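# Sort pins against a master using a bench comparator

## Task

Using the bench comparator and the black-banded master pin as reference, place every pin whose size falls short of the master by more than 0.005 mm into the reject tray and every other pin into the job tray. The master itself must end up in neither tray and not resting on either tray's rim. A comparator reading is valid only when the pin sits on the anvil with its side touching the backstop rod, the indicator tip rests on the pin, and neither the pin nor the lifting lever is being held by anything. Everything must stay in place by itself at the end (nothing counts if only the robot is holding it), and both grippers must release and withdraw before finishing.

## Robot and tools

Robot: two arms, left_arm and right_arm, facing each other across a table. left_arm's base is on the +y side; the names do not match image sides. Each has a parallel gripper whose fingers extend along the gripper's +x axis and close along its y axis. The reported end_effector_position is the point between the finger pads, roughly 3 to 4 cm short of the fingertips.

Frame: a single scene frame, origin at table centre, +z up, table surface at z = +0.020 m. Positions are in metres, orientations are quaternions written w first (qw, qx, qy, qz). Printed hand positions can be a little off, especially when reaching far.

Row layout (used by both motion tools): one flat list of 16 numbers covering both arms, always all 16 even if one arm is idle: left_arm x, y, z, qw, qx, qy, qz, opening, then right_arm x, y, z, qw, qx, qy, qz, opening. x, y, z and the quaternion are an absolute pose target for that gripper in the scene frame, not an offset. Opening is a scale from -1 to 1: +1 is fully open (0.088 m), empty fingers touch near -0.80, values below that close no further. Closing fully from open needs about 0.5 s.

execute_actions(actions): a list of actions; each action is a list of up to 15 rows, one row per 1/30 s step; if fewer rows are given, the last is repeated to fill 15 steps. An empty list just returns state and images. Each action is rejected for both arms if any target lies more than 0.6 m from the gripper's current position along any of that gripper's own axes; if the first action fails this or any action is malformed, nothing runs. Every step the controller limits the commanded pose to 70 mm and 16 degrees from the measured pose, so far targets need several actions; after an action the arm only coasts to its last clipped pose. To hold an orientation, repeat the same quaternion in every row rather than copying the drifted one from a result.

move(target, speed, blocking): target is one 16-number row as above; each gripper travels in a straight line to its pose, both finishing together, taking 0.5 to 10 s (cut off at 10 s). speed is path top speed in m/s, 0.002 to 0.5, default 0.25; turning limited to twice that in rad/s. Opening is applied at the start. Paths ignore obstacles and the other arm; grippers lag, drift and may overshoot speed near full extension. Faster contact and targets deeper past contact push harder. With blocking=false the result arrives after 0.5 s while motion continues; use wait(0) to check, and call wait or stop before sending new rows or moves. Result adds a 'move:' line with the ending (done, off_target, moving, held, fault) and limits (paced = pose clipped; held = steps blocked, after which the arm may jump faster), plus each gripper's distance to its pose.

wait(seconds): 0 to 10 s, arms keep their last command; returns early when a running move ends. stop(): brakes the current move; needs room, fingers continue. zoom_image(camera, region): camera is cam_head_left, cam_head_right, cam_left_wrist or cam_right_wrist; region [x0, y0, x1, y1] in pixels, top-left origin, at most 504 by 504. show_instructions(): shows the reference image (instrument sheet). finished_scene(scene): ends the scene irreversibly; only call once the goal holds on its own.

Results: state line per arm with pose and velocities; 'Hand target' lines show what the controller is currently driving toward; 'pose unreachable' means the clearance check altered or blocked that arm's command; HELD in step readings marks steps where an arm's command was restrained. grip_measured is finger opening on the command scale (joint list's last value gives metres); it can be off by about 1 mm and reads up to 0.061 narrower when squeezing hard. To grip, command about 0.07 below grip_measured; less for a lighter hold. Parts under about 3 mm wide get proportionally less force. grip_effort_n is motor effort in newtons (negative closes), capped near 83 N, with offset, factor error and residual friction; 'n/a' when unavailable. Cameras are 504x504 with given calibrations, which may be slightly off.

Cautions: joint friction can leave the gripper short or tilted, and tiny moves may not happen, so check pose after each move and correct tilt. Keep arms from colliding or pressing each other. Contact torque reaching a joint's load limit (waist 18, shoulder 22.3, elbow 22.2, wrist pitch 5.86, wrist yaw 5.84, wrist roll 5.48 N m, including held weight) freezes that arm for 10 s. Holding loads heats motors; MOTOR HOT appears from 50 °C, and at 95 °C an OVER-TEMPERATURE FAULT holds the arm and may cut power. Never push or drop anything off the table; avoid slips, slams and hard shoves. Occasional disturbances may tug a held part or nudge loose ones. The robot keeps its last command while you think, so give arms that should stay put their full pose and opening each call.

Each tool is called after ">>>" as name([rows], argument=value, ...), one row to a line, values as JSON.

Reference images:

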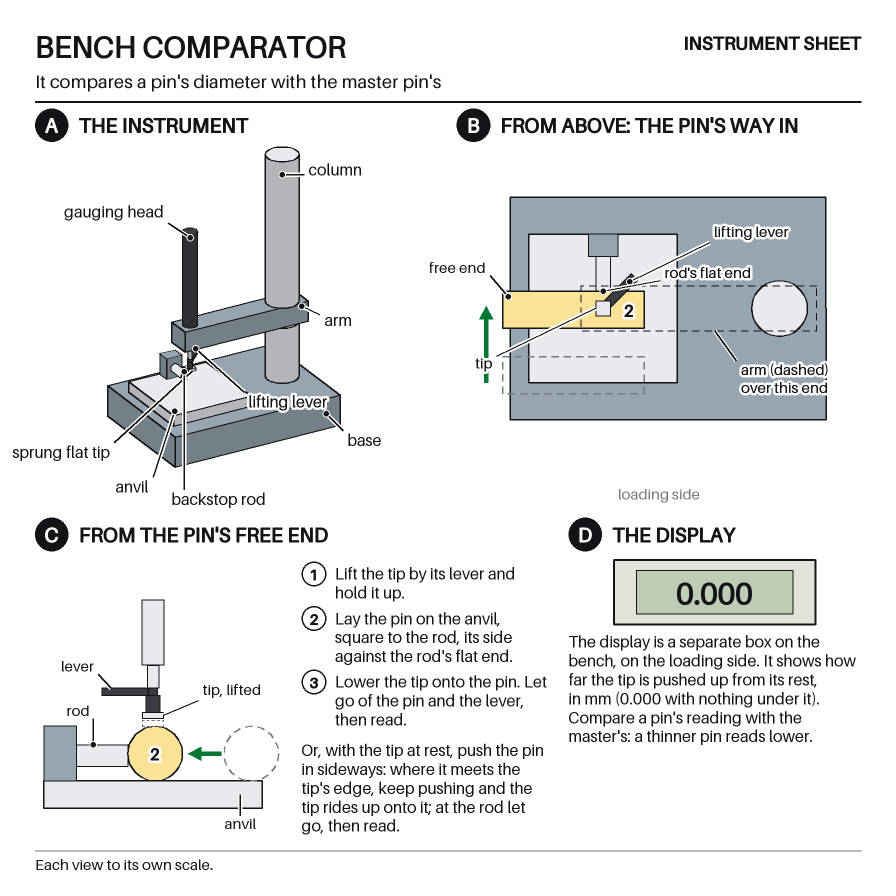

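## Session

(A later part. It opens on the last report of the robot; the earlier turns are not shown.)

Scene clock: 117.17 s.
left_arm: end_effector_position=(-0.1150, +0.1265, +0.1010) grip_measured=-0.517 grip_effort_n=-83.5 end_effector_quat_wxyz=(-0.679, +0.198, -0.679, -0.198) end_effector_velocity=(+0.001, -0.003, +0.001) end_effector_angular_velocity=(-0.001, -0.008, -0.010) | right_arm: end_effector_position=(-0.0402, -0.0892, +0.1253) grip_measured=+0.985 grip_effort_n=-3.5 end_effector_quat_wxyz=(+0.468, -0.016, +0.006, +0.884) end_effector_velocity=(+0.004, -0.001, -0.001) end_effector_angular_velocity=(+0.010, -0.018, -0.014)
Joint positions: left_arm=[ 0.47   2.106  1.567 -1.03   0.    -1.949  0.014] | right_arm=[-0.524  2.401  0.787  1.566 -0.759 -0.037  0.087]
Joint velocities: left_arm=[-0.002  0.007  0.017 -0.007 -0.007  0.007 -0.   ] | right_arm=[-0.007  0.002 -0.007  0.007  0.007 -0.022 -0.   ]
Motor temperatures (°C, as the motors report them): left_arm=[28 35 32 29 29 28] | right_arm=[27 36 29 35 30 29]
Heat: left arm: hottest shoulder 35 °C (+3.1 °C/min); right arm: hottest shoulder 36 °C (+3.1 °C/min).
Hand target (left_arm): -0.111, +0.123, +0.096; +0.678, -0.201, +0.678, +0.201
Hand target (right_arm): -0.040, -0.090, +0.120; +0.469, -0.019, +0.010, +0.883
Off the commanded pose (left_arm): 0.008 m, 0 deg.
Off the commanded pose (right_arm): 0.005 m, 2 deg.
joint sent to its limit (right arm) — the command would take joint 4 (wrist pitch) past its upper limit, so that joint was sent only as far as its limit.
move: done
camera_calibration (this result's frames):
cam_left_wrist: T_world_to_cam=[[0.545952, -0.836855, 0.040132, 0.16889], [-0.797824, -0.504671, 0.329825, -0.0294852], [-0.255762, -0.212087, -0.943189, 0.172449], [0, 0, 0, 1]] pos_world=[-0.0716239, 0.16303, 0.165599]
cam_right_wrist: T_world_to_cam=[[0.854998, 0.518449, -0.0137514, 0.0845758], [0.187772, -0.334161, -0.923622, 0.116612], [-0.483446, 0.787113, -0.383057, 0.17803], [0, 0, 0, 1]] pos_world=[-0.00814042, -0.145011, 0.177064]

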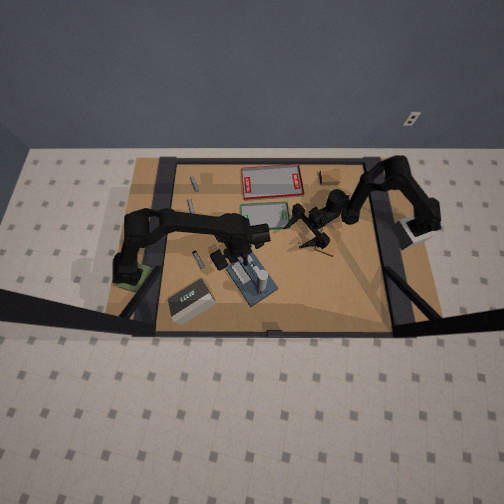

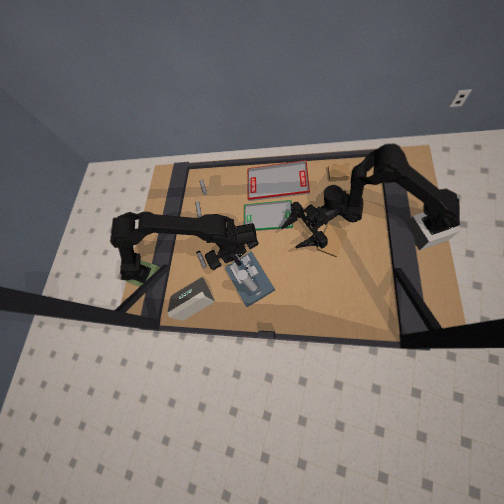

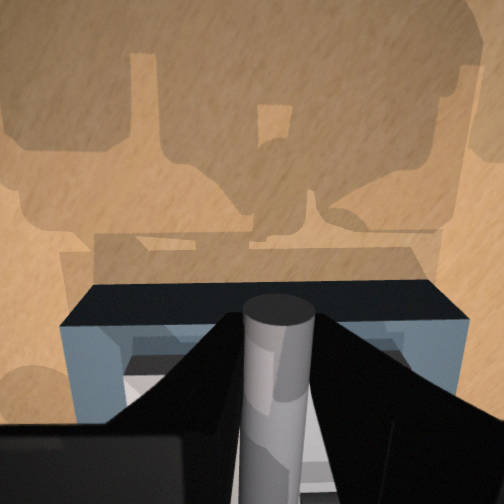

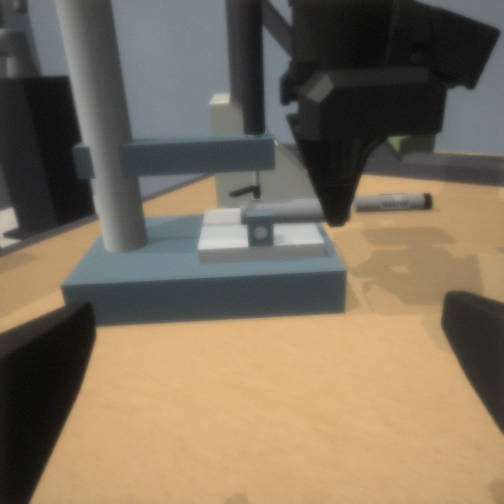

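>>> move(target=[-0.115,0.1265,0.101,0.678,-0.2008,0.678,0.2008,0.0, -0.04,-0.09,0.12,0.4726,0,0,0.8813,1], speed=0.03)

>>> move(target=[-0.115,0.1265,0.17,0.678,-0.2008,0.678,0.2008,0.0, -0.04,-0.09,0.12,0.4726,0,0,0.8813,1], speed=0.1)

>>> move(target=[-0.27,0.32,0.2,0.678,-0.2008,0.678,0.2008,0.0, -0.04,-0.09,0.12,0.4726,0,0,0.8813,1], speed=0.3)

>>> move(target=[-0.115,0.127,0.16,0.678,-0.2008,0.678,0.2008,0.0, -0.04,-0.09,0.12,0.4726,0,0,0.8813,1], speed=0.3)

>>> move(target=[-0.116,0.129,0.094,0.678,-0.2008,0.678,0.2008,0.0, -0.04,-0.09,0.12,0.4726,0,0,0.8813,1], speed=0.08)

>>> move(target=[-0.116,0.129,0.096,0.678,-0.2008,0.678,0.2008,-0.6, -0.04,-0.09,0.12,0.4726,0,0,0.8813,1], speed=0.08)

>>> move(target=[-0.134,0.156,0.1,0.678,-0.2008,0.678,0.2008,-0.6, -0.04,-0.09,0.12,0.4726,0,0,0.8813,1], speed=0.05)

>>> move(target=[-0.12,0.17,0.15,0.678,-0.2008,0.678,0.2008,-0.6, -0.04,-0.09,0.12,0.4726,0,0,0.8813,1], speed=0.15)

Scene clock: 124.70 s.
left_arm: end_effector_position=(-0.1149, +0.1259, +0.1009) grip_measured=-0.004 grip_effort_n=14.7 end_effector_quat_wxyz=(-0.678, +0.201, -0.678, -0.199) end_effector_velocity=(-0.001, +0.005, +0.000) end_effector_angular_velocity=(+0.023, -0.003, +0.020) | right_arm: end_effector_position=(-0.0402, -0.0892, +0.1253) grip_measured=+0.985 grip_effort_n=-2.6 end_effector_quat_wxyz=(+0.468, -0.016, +0.006, +0.884) end_effector_velocity=(+0.000, +0.000, +0.003) end_effector_angular_velocity=(+0.008, +0.004, +0.005)
Joint positions: left_arm=[ 0.47   2.108  1.568 -1.03   0.    -1.954  0.039] | right_arm=[-0.524  2.401  0.787  1.566 -0.759 -0.037  0.087]
Joint velocities: left_arm=[-0.002 -0.002 -0.002 -0.022 -0.007 -0.022  0.   ] | right_arm=[-0.002 -0.002  0.002  0.007 -0.007  0.007 -0.   ]
Motor temperatures (°C, as the motors report them): left_arm=[28 35 32 29 29 28] | right_arm=[27 36 29 36 30 29]
Heat: left arm: hottest shoulder 35 °C (+2.0 °C/min); right arm: hottest shoulder 36 °C (+3.0 °C/min).
Hand target (left_arm): -0.115, +0.126, +0.101; +0.678, -0.201, +0.678, +0.201
Hand target (right_arm): -0.040, -0.090, +0.120; +0.469, -0.019, +0.010, +0.883
Off the commanded pose (left_arm): 0.001 m, 0 deg.
Off the commanded pose (right_arm): 0.005 m, 2 deg.
joint sent to its limit (right arm) — the command would take joint 4 (wrist pitch) past its upper limit, so that joint was sent only as far as its limit.
move: done
camera_calibration (this result's frames):
cam_left_wrist: T_world_to_cam=[[0.550405, -0.833881, 0.0411863, 0.168349], [-0.795187, -0.508554, 0.330228, -0.0289124], [-0.254426, -0.21451, -0.943002, 0.172682], [0, 0, 0, 1]] pos_world=[-0.0717159, 0.162721, 0.165454]
cam_right_wrist: T_world_to_cam=[[0.854998, 0.518449, -0.0137514, 0.0845758], [0.187772, -0.334161, -0.923622, 0.116612], [-0.483446, 0.787113, -0.383057, 0.17803], [0, 0, 0, 1]] pos_world=[-0.00814042, -0.145011, 0.177064]

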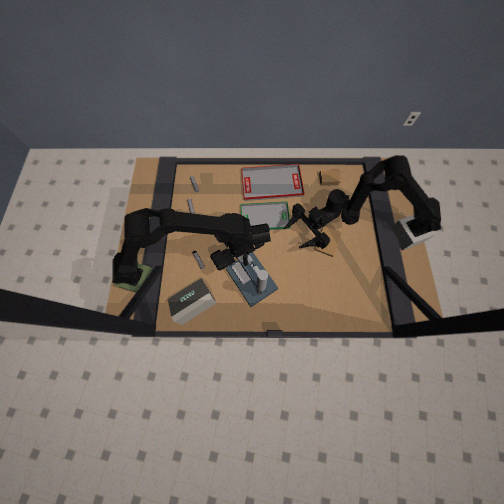

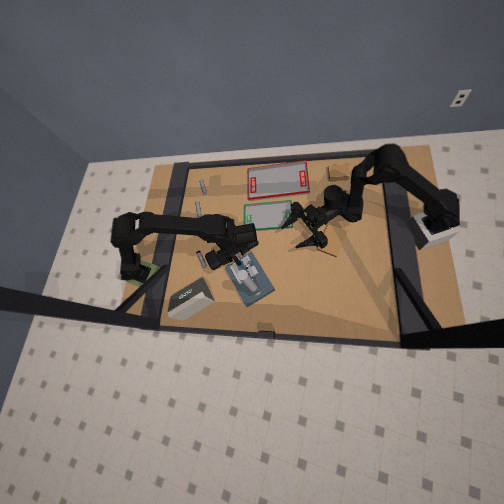

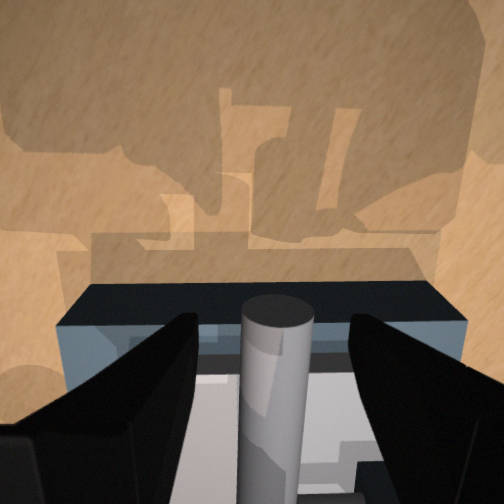

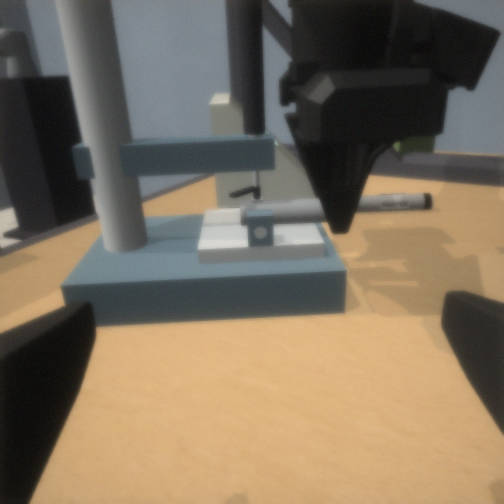

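Scene clock: 125.83 s.
left_arm: end_effector_position=(-0.1153, +0.1279, +0.1649) grip_measured=-0.003 grip_effort_n=14.2 end_effector_quat_wxyz=(-0.679, +0.195, -0.678, -0.205) end_effector_velocity=(+0.002, +0.000, +0.006) end_effector_angular_velocity=(-0.001, -0.008, +0.010) | right_arm: end_effector_position=(-0.0402, -0.0892, +0.1253) grip_measured=+0.985 grip_effort_n=-3.0 end_effector_quat_wxyz=(+0.468, -0.016, +0.006, +0.884) end_effector_velocity=(-0.002, -0.002, -0.003) end_effector_angular_velocity=(-0.008, -0.004, +0.010)
Joint positions: left_arm=[ 0.47   2.066  1.764 -1.281  0.    -1.954  0.039] | right_arm=[-0.524  2.401  0.787  1.566 -0.759 -0.037  0.087]
Joint velocities: left_arm=[ 0.002 -0.002  0.022 -0.022 -0.007 -0.007 -0.   ] | right_arm=[ 0.002  0.002 -0.002 -0.007 -0.007 -0.007 -0.   ]
Motor temperatures (°C, as the motors report them): left_arm=[28 35 33 29 29 28] | right_arm=[27 36 29 36 30 29]
Heat: left arm: hottest shoulder 35 °C (+2.0 °C/min); right arm: hottest shoulder 36 °C (+3.0 °C/min).
Hand target (left_arm): -0.115, +0.126, +0.170; +0.678, -0.201, +0.678, +0.201
Hand target (right_arm): -0.040, -0.090, +0.120; +0.469, -0.019, +0.010, +0.883
Off the commanded pose (left_arm): 0.005 m, 1 deg.
Off the commanded pose (right_arm): 0.005 m, 2 deg.
joint sent to its limit (right arm) — the command would take joint 4 (wrist pitch) past its upper limit, so that joint was sent only as far as its limit.
move: done
camera_calibration (this result's frames):
cam_left_wrist: T_world_to_cam=[[0.550501, -0.834383, 0.0274554, 0.169968], [-0.794268, -0.513341, 0.32499, -0.0477646], [-0.257073, -0.200715, -0.945319, 0.231761], [0, 0, 0, 1]] pos_world=[-0.0719261, 0.163817, 0.229945]
cam_right_wrist: T_world_to_cam=[[0.854998, 0.518449, -0.0137514, 0.0845758], [0.187772, -0.334161, -0.923622, 0.116612], [-0.483446, 0.787113, -0.383057, 0.17803], [0, 0, 0, 1]] pos_world=[-0.00814042, -0.145011, 0.177064]

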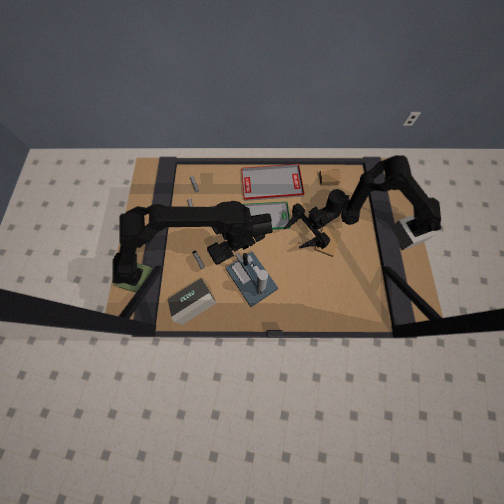

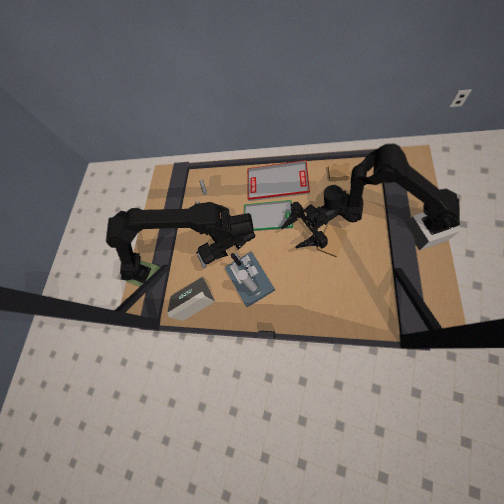

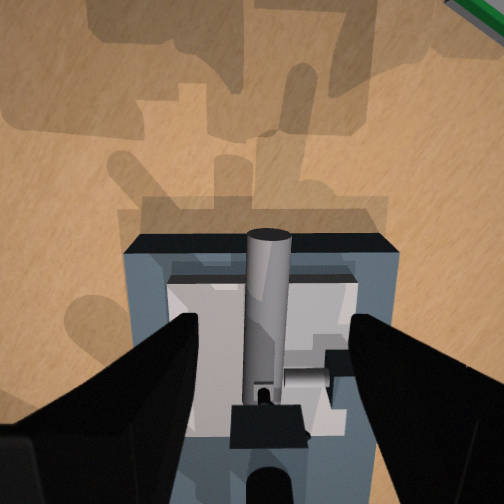

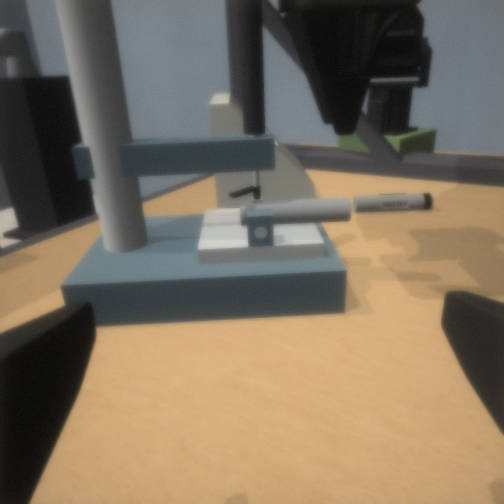

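Scene clock: 127.33 s.
left_arm: end_effector_position=(-0.2713, +0.3154, +0.2026) grip_measured=-0.003 grip_effort_n=14.2 end_effector_quat_wxyz=(-0.678, +0.202, -0.678, -0.200) end_effector_velocity=(-0.000, +0.000, -0.001) end_effector_angular_velocity=(-0.011, -0.019, +0.005) | right_arm: end_effector_position=(-0.0402, -0.0892, +0.1253) grip_measured=+0.985 grip_effort_n=-3.5 end_effector_quat_wxyz=(+0.468, -0.016, +0.006, +0.884) end_effector_velocity=(+0.000, +0.000, -0.002) end_effector_angular_velocity=(-0.004, -0.015, +0.006)
Joint positions: left_arm=[-0.108  1.353  1.099 -1.313 -0.001 -2.537  0.039] | right_arm=[-0.524  2.401  0.787  1.566 -0.759 -0.037  0.087]
Joint velocities: left_arm=[-0.017 -0.002 -0.007  0.007 -0.022 -0.022 -0.   ] | right_arm=[-0.002 -0.002  0.002 -0.022 -0.007 -0.022  0.   ]
Motor temperatures (°C, as the motors report them): left_arm=[28 36 32 29 29 28] | right_arm=[27 36 29 36 30 29]
Heat: left arm: hottest shoulder 36 °C (+3.0 °C/min); right arm: hottest shoulder 36 °C (+3.0 °C/min).
Hand target (left_arm): -0.270, +0.319, +0.201; +0.681, -0.201, +0.675, +0.201
Hand target (right_arm): -0.040, -0.090, +0.120; +0.469, -0.019, +0.010, +0.883
Off the commanded pose (left_arm): 0.005 m, 0 deg.
Off the commanded pose (right_arm): 0.005 m, 2 deg.
joint sent to its limit (right arm) — the command would take joint 4 (wrist pitch) past its upper limit, so that joint was sent only as far as its limit.
move: done
camera_calibration (this result's frames):
cam_left_wrist: T_world_to_cam=[[0.553275, -0.831908, 0.042622, 0.408186], [-0.793368, -0.510667, 0.331342, -0.0895383], [-0.25388, -0.217138, -0.942548, 0.270411], [0, 0, 0, 1]] pos_world=[-0.228224, 0.352565, 0.267145]
cam_right_wrist: T_world_to_cam=[[0.854998, 0.518449, -0.0137514, 0.0845758], [0.187772, -0.334161, -0.923622, 0.116612], [-0.483446, 0.787113, -0.383057, 0.17803], [0, 0, 0, 1]] pos_world=[-0.00814042, -0.145011, 0.177064]

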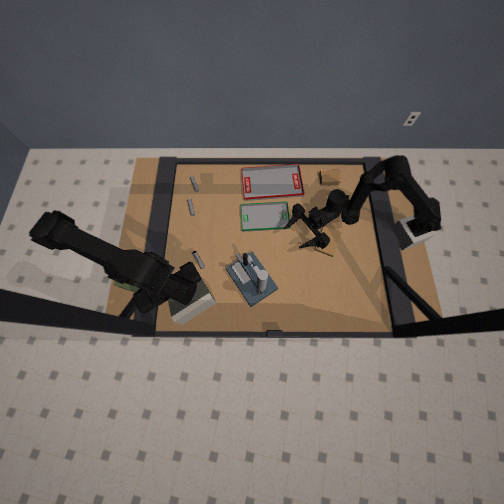

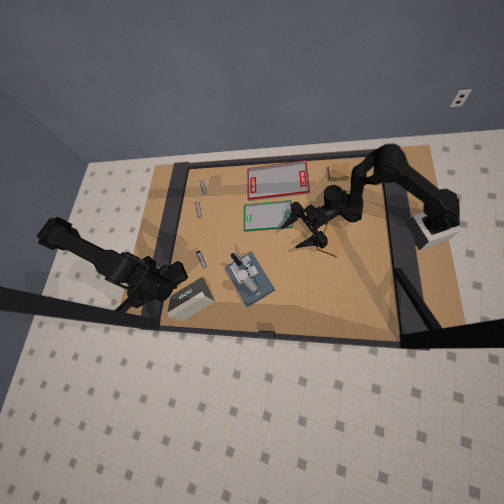

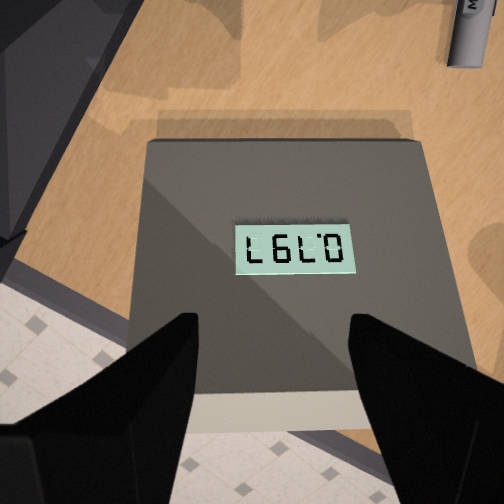

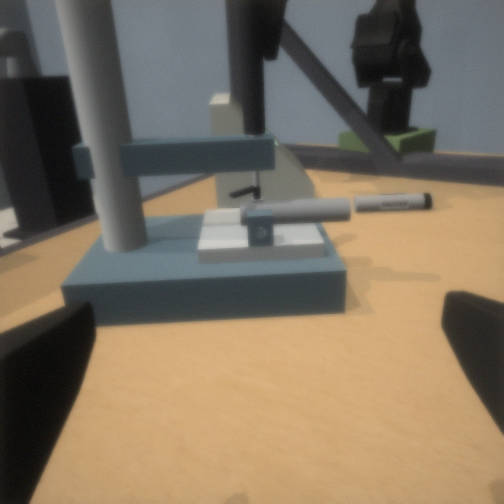

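Scene clock: 128.83 s.
left_arm: end_effector_position=(-0.1158, +0.1303, +0.1618) grip_measured=-0.003 grip_effort_n=14.2 end_effector_quat_wxyz=(-0.677, +0.203, -0.679, -0.198) end_effector_velocity=(+0.001, +0.007, -0.002) end_effector_angular_velocity=(+0.052, +0.003, +0.010) | right_arm: end_effector_position=(-0.0402, -0.0892, +0.1253) grip_measured=+0.985 grip_effort_n=-3.5 end_effector_quat_wxyz=(+0.468, -0.016, +0.006, +0.884) end_effector_velocity=(+0.002, -0.001, -0.001) end_effector_angular_velocity=(-0.013, -0.003, +0.000)
Joint positions: left_arm=[ 0.472  2.039  1.711 -1.236  0.003 -1.955  0.039] | right_arm=[-0.524  2.401  0.787  1.566 -0.759 -0.037  0.087]
Joint velocities: left_arm=[ 0.002  0.017  0.017 -0.051 -0.007 -0.007 -0.   ] | right_arm=[-0.007 -0.007 -0.002 -0.022 -0.007 -0.007 -0.   ]
Motor temperatures (°C, as the motors report them): left_arm=[28 35 33 29 29 28] | right_arm=[27 36 29 36 30 29]
Heat: left arm: hottest shoulder 35 °C (+2.0 °C/min); right arm: hottest shoulder 36 °C (+2.0 °C/min).
Hand target (left_arm): -0.115, +0.128, +0.159; +0.675, -0.201, +0.681, +0.201
Hand target (right_arm): -0.040, -0.090, +0.120; +0.469, -0.019, +0.010, +0.883
Off the commanded pose (left_arm): 0.004 m, 0 deg.
Off the commanded pose (right_arm): 0.005 m, 2 deg.
joint sent to its limit (right arm) — the command would take joint 4 (wrist pitch) past its upper limit, so that joint was sent only as far as its limit.
move: done
camera_calibration (this result's frames):
cam_left_wrist: T_world_to_cam=[[0.551754, -0.832814, 0.0445891, 0.169525], [-0.793733, -0.507945, 0.334634, -0.0480763], [-0.256039, -0.220027, -0.941293, 0.231157], [0, 0, 0, 1]] pos_world=[-0.0725107, 0.167624, 0.226115]
cam_right_wrist: T_world_to_cam=[[0.854998, 0.518449, -0.0137514, 0.0845758], [0.187772, -0.334161, -0.923622, 0.116612], [-0.483446, 0.787113, -0.383057, 0.17803], [0, 0, 0, 1]] pos_world=[-0.00814042, -0.145011, 0.177064]

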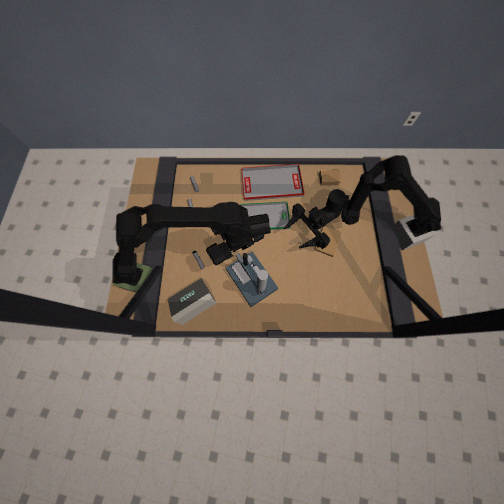

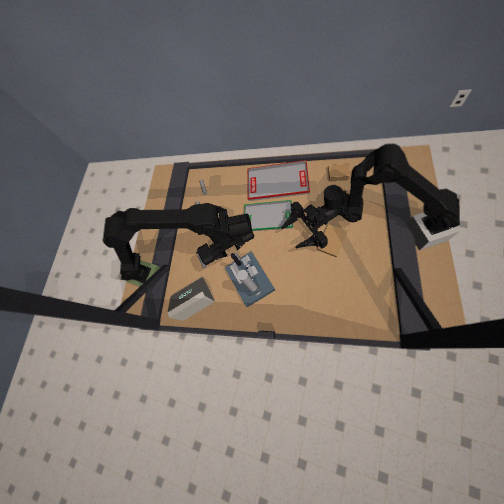

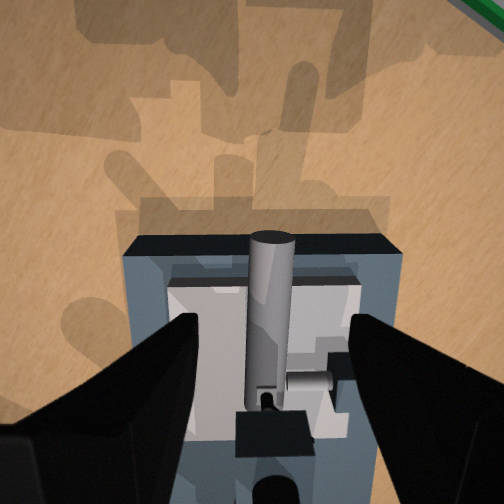

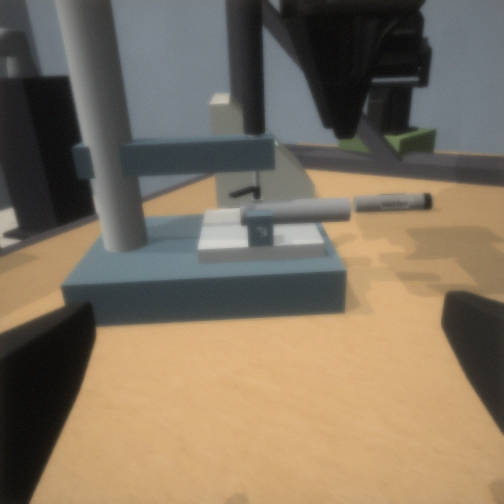

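Scene clock: 130.10 s.
left_arm: end_effector_position=(-0.1149, +0.1257, +0.1025) grip_measured=-0.003 grip_effort_n=14.2 end_effector_quat_wxyz=(-0.676, +0.209, -0.680, -0.193) end_effector_velocity=(+0.000, +0.000, -0.001) end_effector_angular_velocity=(-0.001, -0.007, +0.005) | right_arm: end_effector_position=(-0.0402, -0.0892, +0.1253) grip_measured=+0.985 grip_effort_n=-2.6 end_effector_quat_wxyz=(+0.468, -0.016, +0.006, +0.884) end_effector_velocity=(+0.004, +0.002, +0.000) end_effector_angular_velocity=(-0.007, +0.006, -0.015)
Joint positions: left_arm=[ 0.472  2.089  1.546 -1.004  0.003 -1.956  0.039] | right_arm=[-0.524  2.401  0.787  1.566 -0.759 -0.037  0.087]
Joint velocities: left_arm=[-0.002 -0.002 -0.007  0.007 -0.007 -0.007  0.   ] | right_arm=[-0.007 -0.002  0.002 -0.007  0.007  0.007 -0.   ]
Motor temperatures (°C, as the motors report them): left_arm=[28 36 32 29 29 28] | right_arm=[27 36 29 36 30 29]
Heat: left arm: hottest shoulder 36 °C (+3.0 °C/min); right arm: hottest shoulder 36 °C (+2.0 °C/min).
Hand target (left_arm): -0.116, +0.130, +0.094; +0.678, -0.201, +0.678, +0.201
Hand target (right_arm): -0.040, -0.090, +0.120; +0.469, -0.019, +0.010, +0.883
Off the commanded pose (left_arm): 0.009 m, 1 deg.
Off the commanded pose (right_arm): 0.005 m, 2 deg.
joint sent to its limit (right arm) — the command would take joint 4 (wrist pitch) past its upper limit, so that joint was sent only as far as its limit.
move: off_target (left_arm)
camera_calibration (this result's frames):
cam_left_wrist: T_world_to_cam=[[0.552545, -0.831343, 0.0596979, 0.166209], [-0.794198, -0.503418, 0.340323, -0.0310596], [-0.252872, -0.235456, -0.938411, 0.176536], [0, 0, 0, 1]] pos_world=[-0.0718645, 0.164108, 0.166311]
cam_right_wrist: T_world_to_cam=[[0.854998, 0.518449, -0.0137514, 0.0845758], [0.187772, -0.334161, -0.923622, 0.116612], [-0.483446, 0.787113, -0.383057, 0.17803], [0, 0, 0, 1]] pos_world=[-0.00814042, -0.145011, 0.177064]

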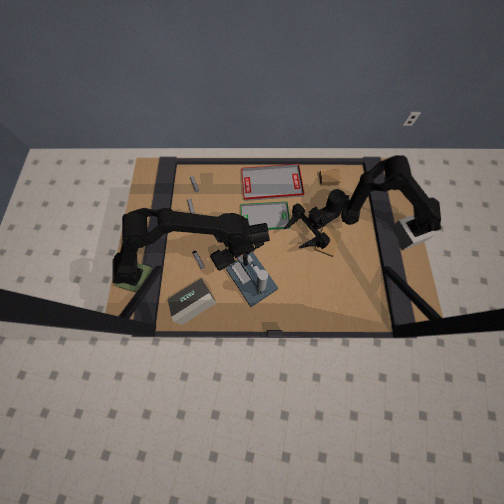

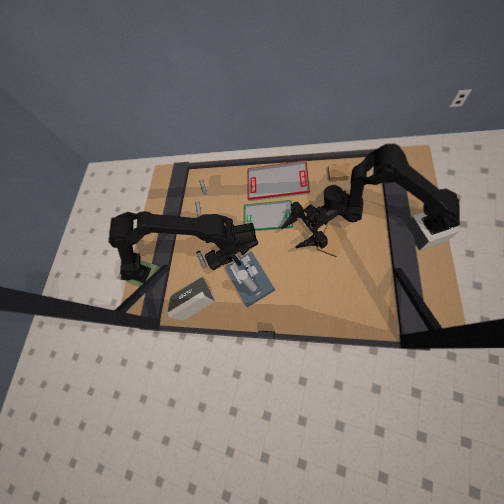

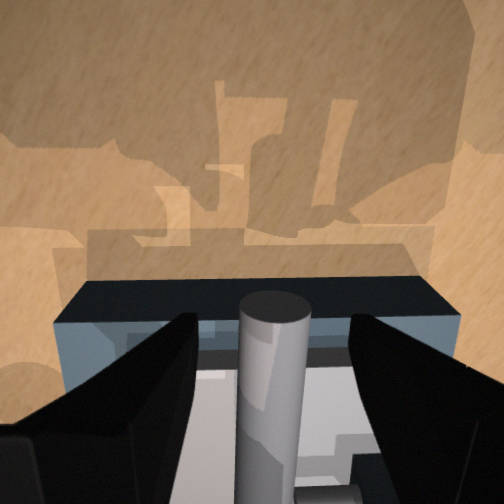

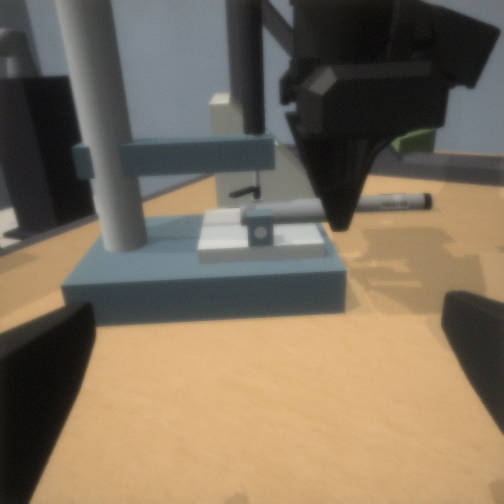

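Scene clock: 130.80 s.
left_arm: end_effector_position=(-0.1150, +0.1261, +0.1025) grip_measured=-0.518 grip_effort_n=-83.5 end_effector_quat_wxyz=(-0.676, +0.208, -0.680, -0.193) end_effector_velocity=(-0.000, +0.001, +0.001) end_effector_angular_velocity=(+0.004, -0.007, -0.010) | right_arm: end_effector_position=(-0.0402, -0.0892, +0.1253) grip_measured=+0.985 grip_effort_n=-3.0 end_effector_quat_wxyz=(+0.468, -0.016, +0.006, +0.884) end_effector_velocity=(-0.001, -0.001, +0.005) end_effector_angular_velocity=(+0.021, -0.008, +0.020)
Joint positions: left_arm=[ 0.472  2.089  1.546 -1.006  0.003 -1.956  0.014] | right_arm=[-0.524  2.401  0.787  1.566 -0.759 -0.037  0.087]
Joint velocities: left_arm=[-0.002 -0.002  0.002 -0.007 -0.007  0.007 -0.   ] | right_arm=[-0.002 -0.007  0.002  0.007 -0.022 -0.007 -0.   ]
Motor temperatures (°C, as the motors report them): left_arm=[28 36 32 29 29 28] | right_arm=[27 36 29 36 30 29]
Heat: left arm: hottest shoulder 36 °C (+3.1 °C/min); right arm: hottest shoulder 36 °C (+2.0 °C/min).
Hand target (left_arm): -0.116, +0.129, +0.096; +0.678, -0.201, +0.678, +0.201
Hand target (right_arm): -0.040, -0.090, +0.120; +0.469, -0.019, +0.010, +0.883
Off the commanded pose (left_arm): 0.007 m, 1 deg.
Off the commanded pose (right_arm): 0.005 m, 2 deg.
joint sent to its limit (right arm) — the command would take joint 4 (wrist pitch) past its upper limit, so that joint was sent only as far as its limit.
move: done
camera_calibration (this result's frames):
cam_left_wrist: T_world_to_cam=[[0.552566, -0.831453, 0.0579411, 0.16679], [-0.794075, -0.504055, 0.339667, -0.0307517], [-0.253212, -0.233698, -0.938759, 0.176379], [0, 0, 0, 1]] pos_world=[-0.0719203, 0.164396, 0.166358]
cam_right_wrist: T_world_to_cam=[[0.854998, 0.518449, -0.0137514, 0.0845758], [0.187772, -0.334161, -0.923622, 0.116612], [-0.483446, 0.787113, -0.383057, 0.17803], [0, 0, 0, 1]] pos_world=[-0.00814042, -0.145011, 0.177064]

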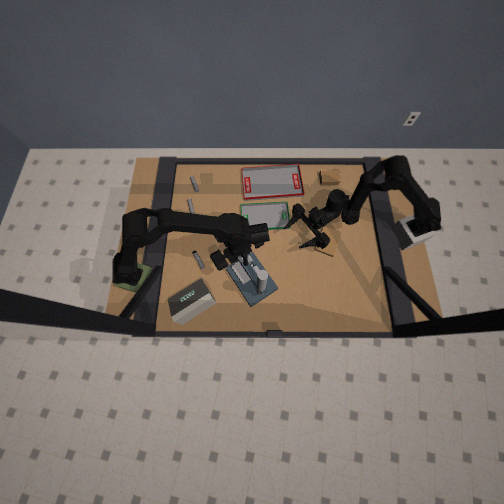

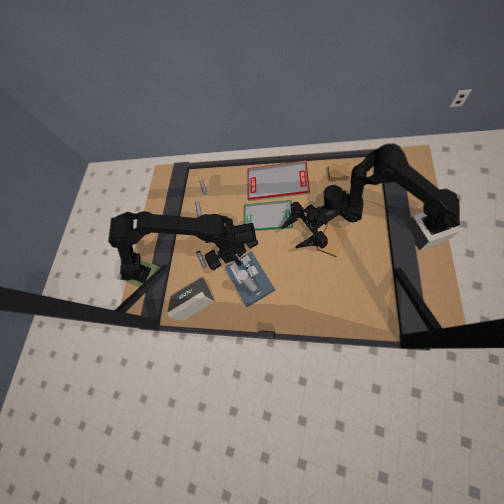

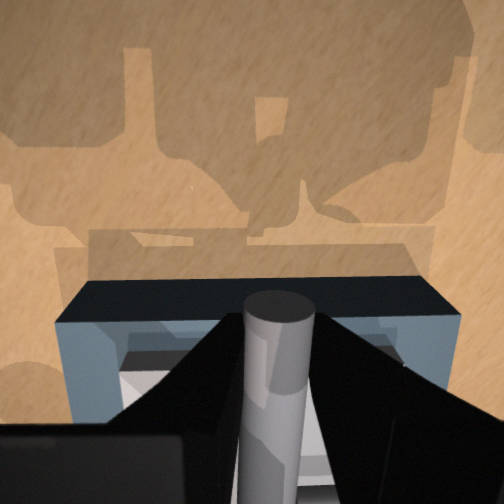

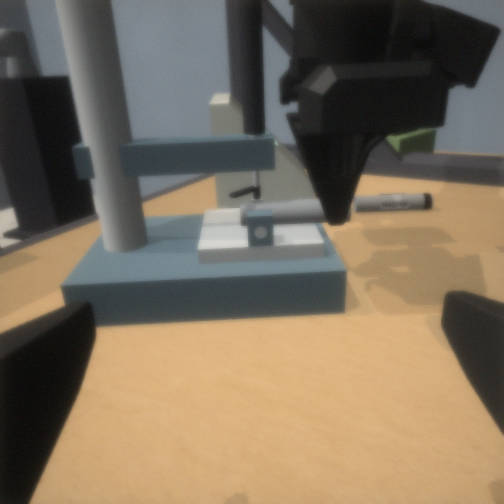

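Scene clock: 131.87 s.
left_arm: end_effector_position=(-0.1318, +0.1515, +0.1015) grip_measured=-0.518 grip_effort_n=-83.5 end_effector_quat_wxyz=(-0.676, +0.205, -0.679, -0.199) end_effector_velocity=(-0.003, +0.006, +0.000) end_effector_angular_velocity=(+0.011, +0.009, +0.019) | right_arm: end_effector_position=(-0.0402, -0.0892, +0.1253) grip_measured=+0.985 grip_effort_n=-3.5 end_effector_quat_wxyz=(+0.468, -0.016, +0.006, +0.884) end_effector_velocity=(+0.004, +0.001, -0.001) end_effector_angular_velocity=(-0.003, -0.006, -0.024)
Joint positions: left_arm=[ 0.44   1.999  1.406 -0.969  0.003 -1.992  0.014] | right_arm=[-0.524  2.401  0.787  1.566 -0.759 -0.037  0.087]
Joint velocities: left_arm=[-0.002 -0.012 -0.017 -0.007  0.007 -0.022 -0.   ] | right_arm=[-0.002 -0.002 -0.002 -0.007  0.022 -0.007 -0.   ]
Motor temperatures (°C, as the motors report them): left_arm=[28 36 32 29 29 28] | right_arm=[27 36 29 36 30 29]
Heat: left arm: hottest shoulder 36 °C (+3.0 °C/min); right arm: hottest shoulder 36 °C (+2.0 °C/min).
Hand target (left_arm): -0.134, +0.156, +0.100; +0.678, -0.201, +0.678, +0.201
Hand target (right_arm): -0.040, -0.090, +0.120; +0.469, -0.019, +0.010, +0.883
Off the commanded pose (left_arm): 0.005 m, 1 deg.
Off the commanded pose (right_arm): 0.005 m, 2 deg.
joint sent to its limit (right arm) — the command would take joint 4 (wrist pitch) past its upper limit, so that joint was sent only as far as its limit.
move: done
camera_calibration (this result's frames):
cam_left_wrist: T_world_to_cam=[[0.555854, -0.829952, 0.0469661, 0.198524], [-0.791381, -0.511036, 0.335496, -0.0291915], [-0.254444, -0.223655, -0.94087, 0.175611], [0, 0, 0, 1]] pos_world=[-0.0887688, 0.189124, 0.165697]
cam_right_wrist: T_world_to_cam=[[0.854998, 0.518449, -0.0137514, 0.0845758], [0.187772, -0.334161, -0.923622, 0.116612], [-0.483446, 0.787113, -0.383057, 0.17803], [0, 0, 0, 1]] pos_world=[-0.00814042, -0.145011, 0.177064]

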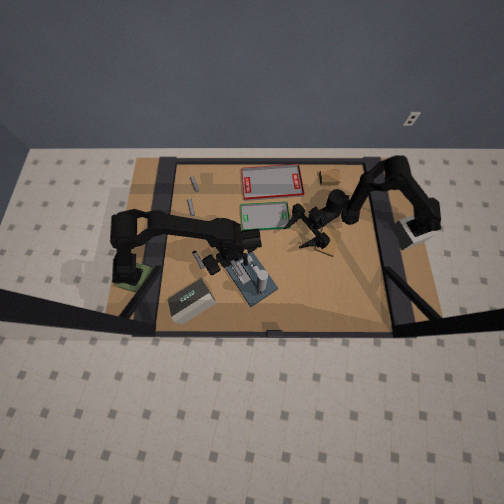

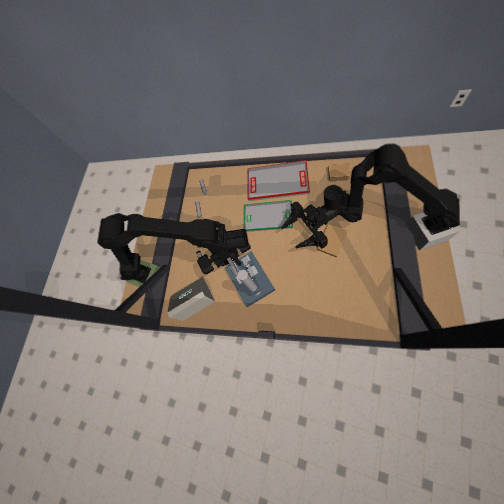

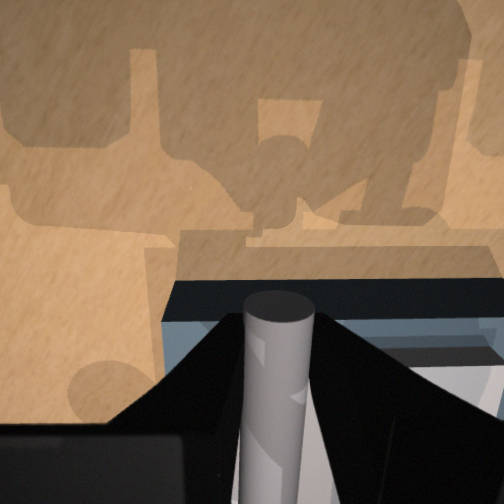

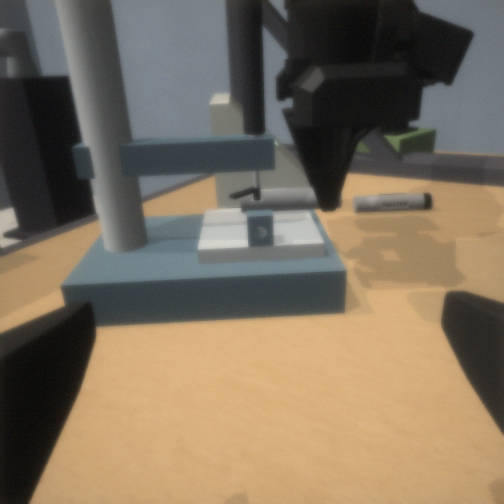

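Scene clock: 132.77 s.
left_arm: end_effector_position=(-0.1224, +0.1727, +0.1424) grip_measured=-0.518 grip_effort_n=-83.5 end_effector_quat_wxyz=(-0.678, +0.192, -0.678, -0.209) end_effector_velocity=(+0.002, -0.000, +0.003) end_effector_angular_velocity=(-0.001, -0.008, +0.010) | right_arm: end_effector_position=(-0.0402, -0.0892, +0.1253) grip_measured=+0.985 grip_effort_n=-3.5 end_effector_quat_wxyz=(+0.468, -0.016, +0.006, +0.884) end_effector_velocity=(+0.000, +0.001, +0.002) end_effector_angular_velocity=(+0.007, -0.006, +0.005)
Joint positions: left_arm=[ 0.476  1.91   1.45  -1.134  0.003 -1.951  0.014] | right_arm=[-0.524  2.401  0.787  1.566 -0.759 -0.037  0.087]
Joint velocities: left_arm=[ 0.002 -0.002  0.007 -0.007 -0.007 -0.007 -0.   ] | right_arm=[-0.002 -0.007  0.002 -0.007 -0.007 -0.007 -0.   ]
Motor temperatures (°C, as the motors report them): left_arm=[28 36 32 29 29 28] | right_arm=[27 36 29 36 30 29]
Heat: left arm: hottest shoulder 36 °C (+3.0 °C/min); right arm: hottest shoulder 36 °C (+2.0 °C/min).
Hand target (left_arm): -0.120, +0.170, +0.150; +0.678, -0.201, +0.678, +0.201
Hand target (right_arm): -0.040, -0.090, +0.120; +0.469, -0.019, +0.010, +0.883
Off the commanded pose (left_arm): 0.008 m, 1 deg.
Off the commanded pose (right_arm): 0.005 m, 2 deg.
joint sent to its limit (right arm) — the command would take joint 4 (wrist pitch) past its upper limit, so that joint was sent only as far as its limit.
move: done
camera_calibration (this result's frames):
cam_left_wrist: T_world_to_cam=[[0.552234, -0.83351, 0.0172527, 0.213418], [-0.791775, -0.51788, 0.323871, -0.0218145], [-0.261015, -0.192513, -0.945944, 0.21577], [0, 0, 0, 1]] pos_world=[-0.0788097, 0.208127, 0.20749]
cam_right_wrist: T_world_to_cam=[[0.854998, 0.518449, -0.0137514, 0.0845758], [0.187772, -0.334161, -0.923622, 0.116612], [-0.483446, 0.787113, -0.383057, 0.17803], [0, 0, 0, 1]] pos_world=[-0.00814042, -0.145011, 0.177064]

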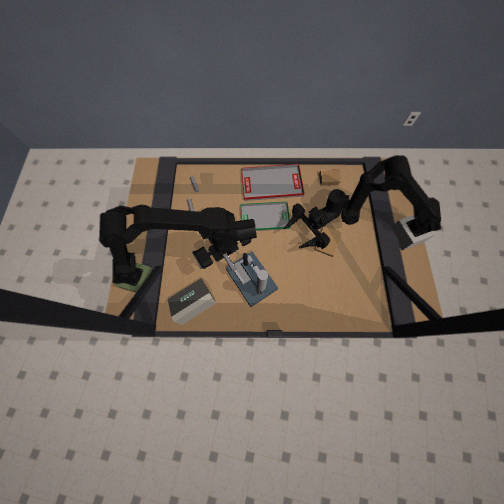

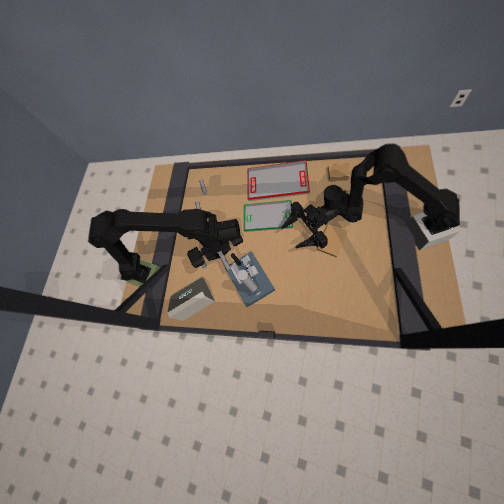

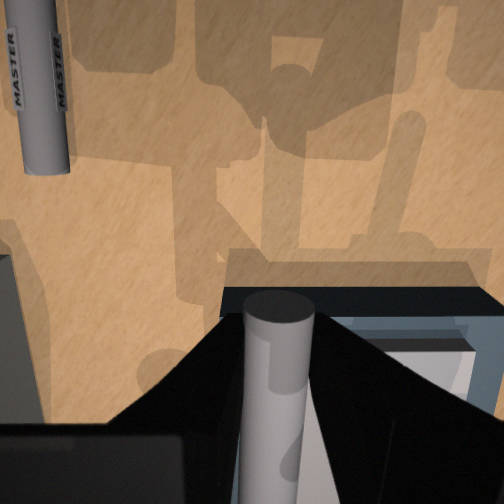

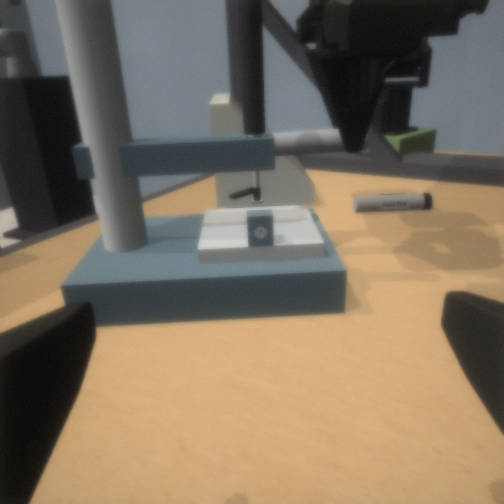

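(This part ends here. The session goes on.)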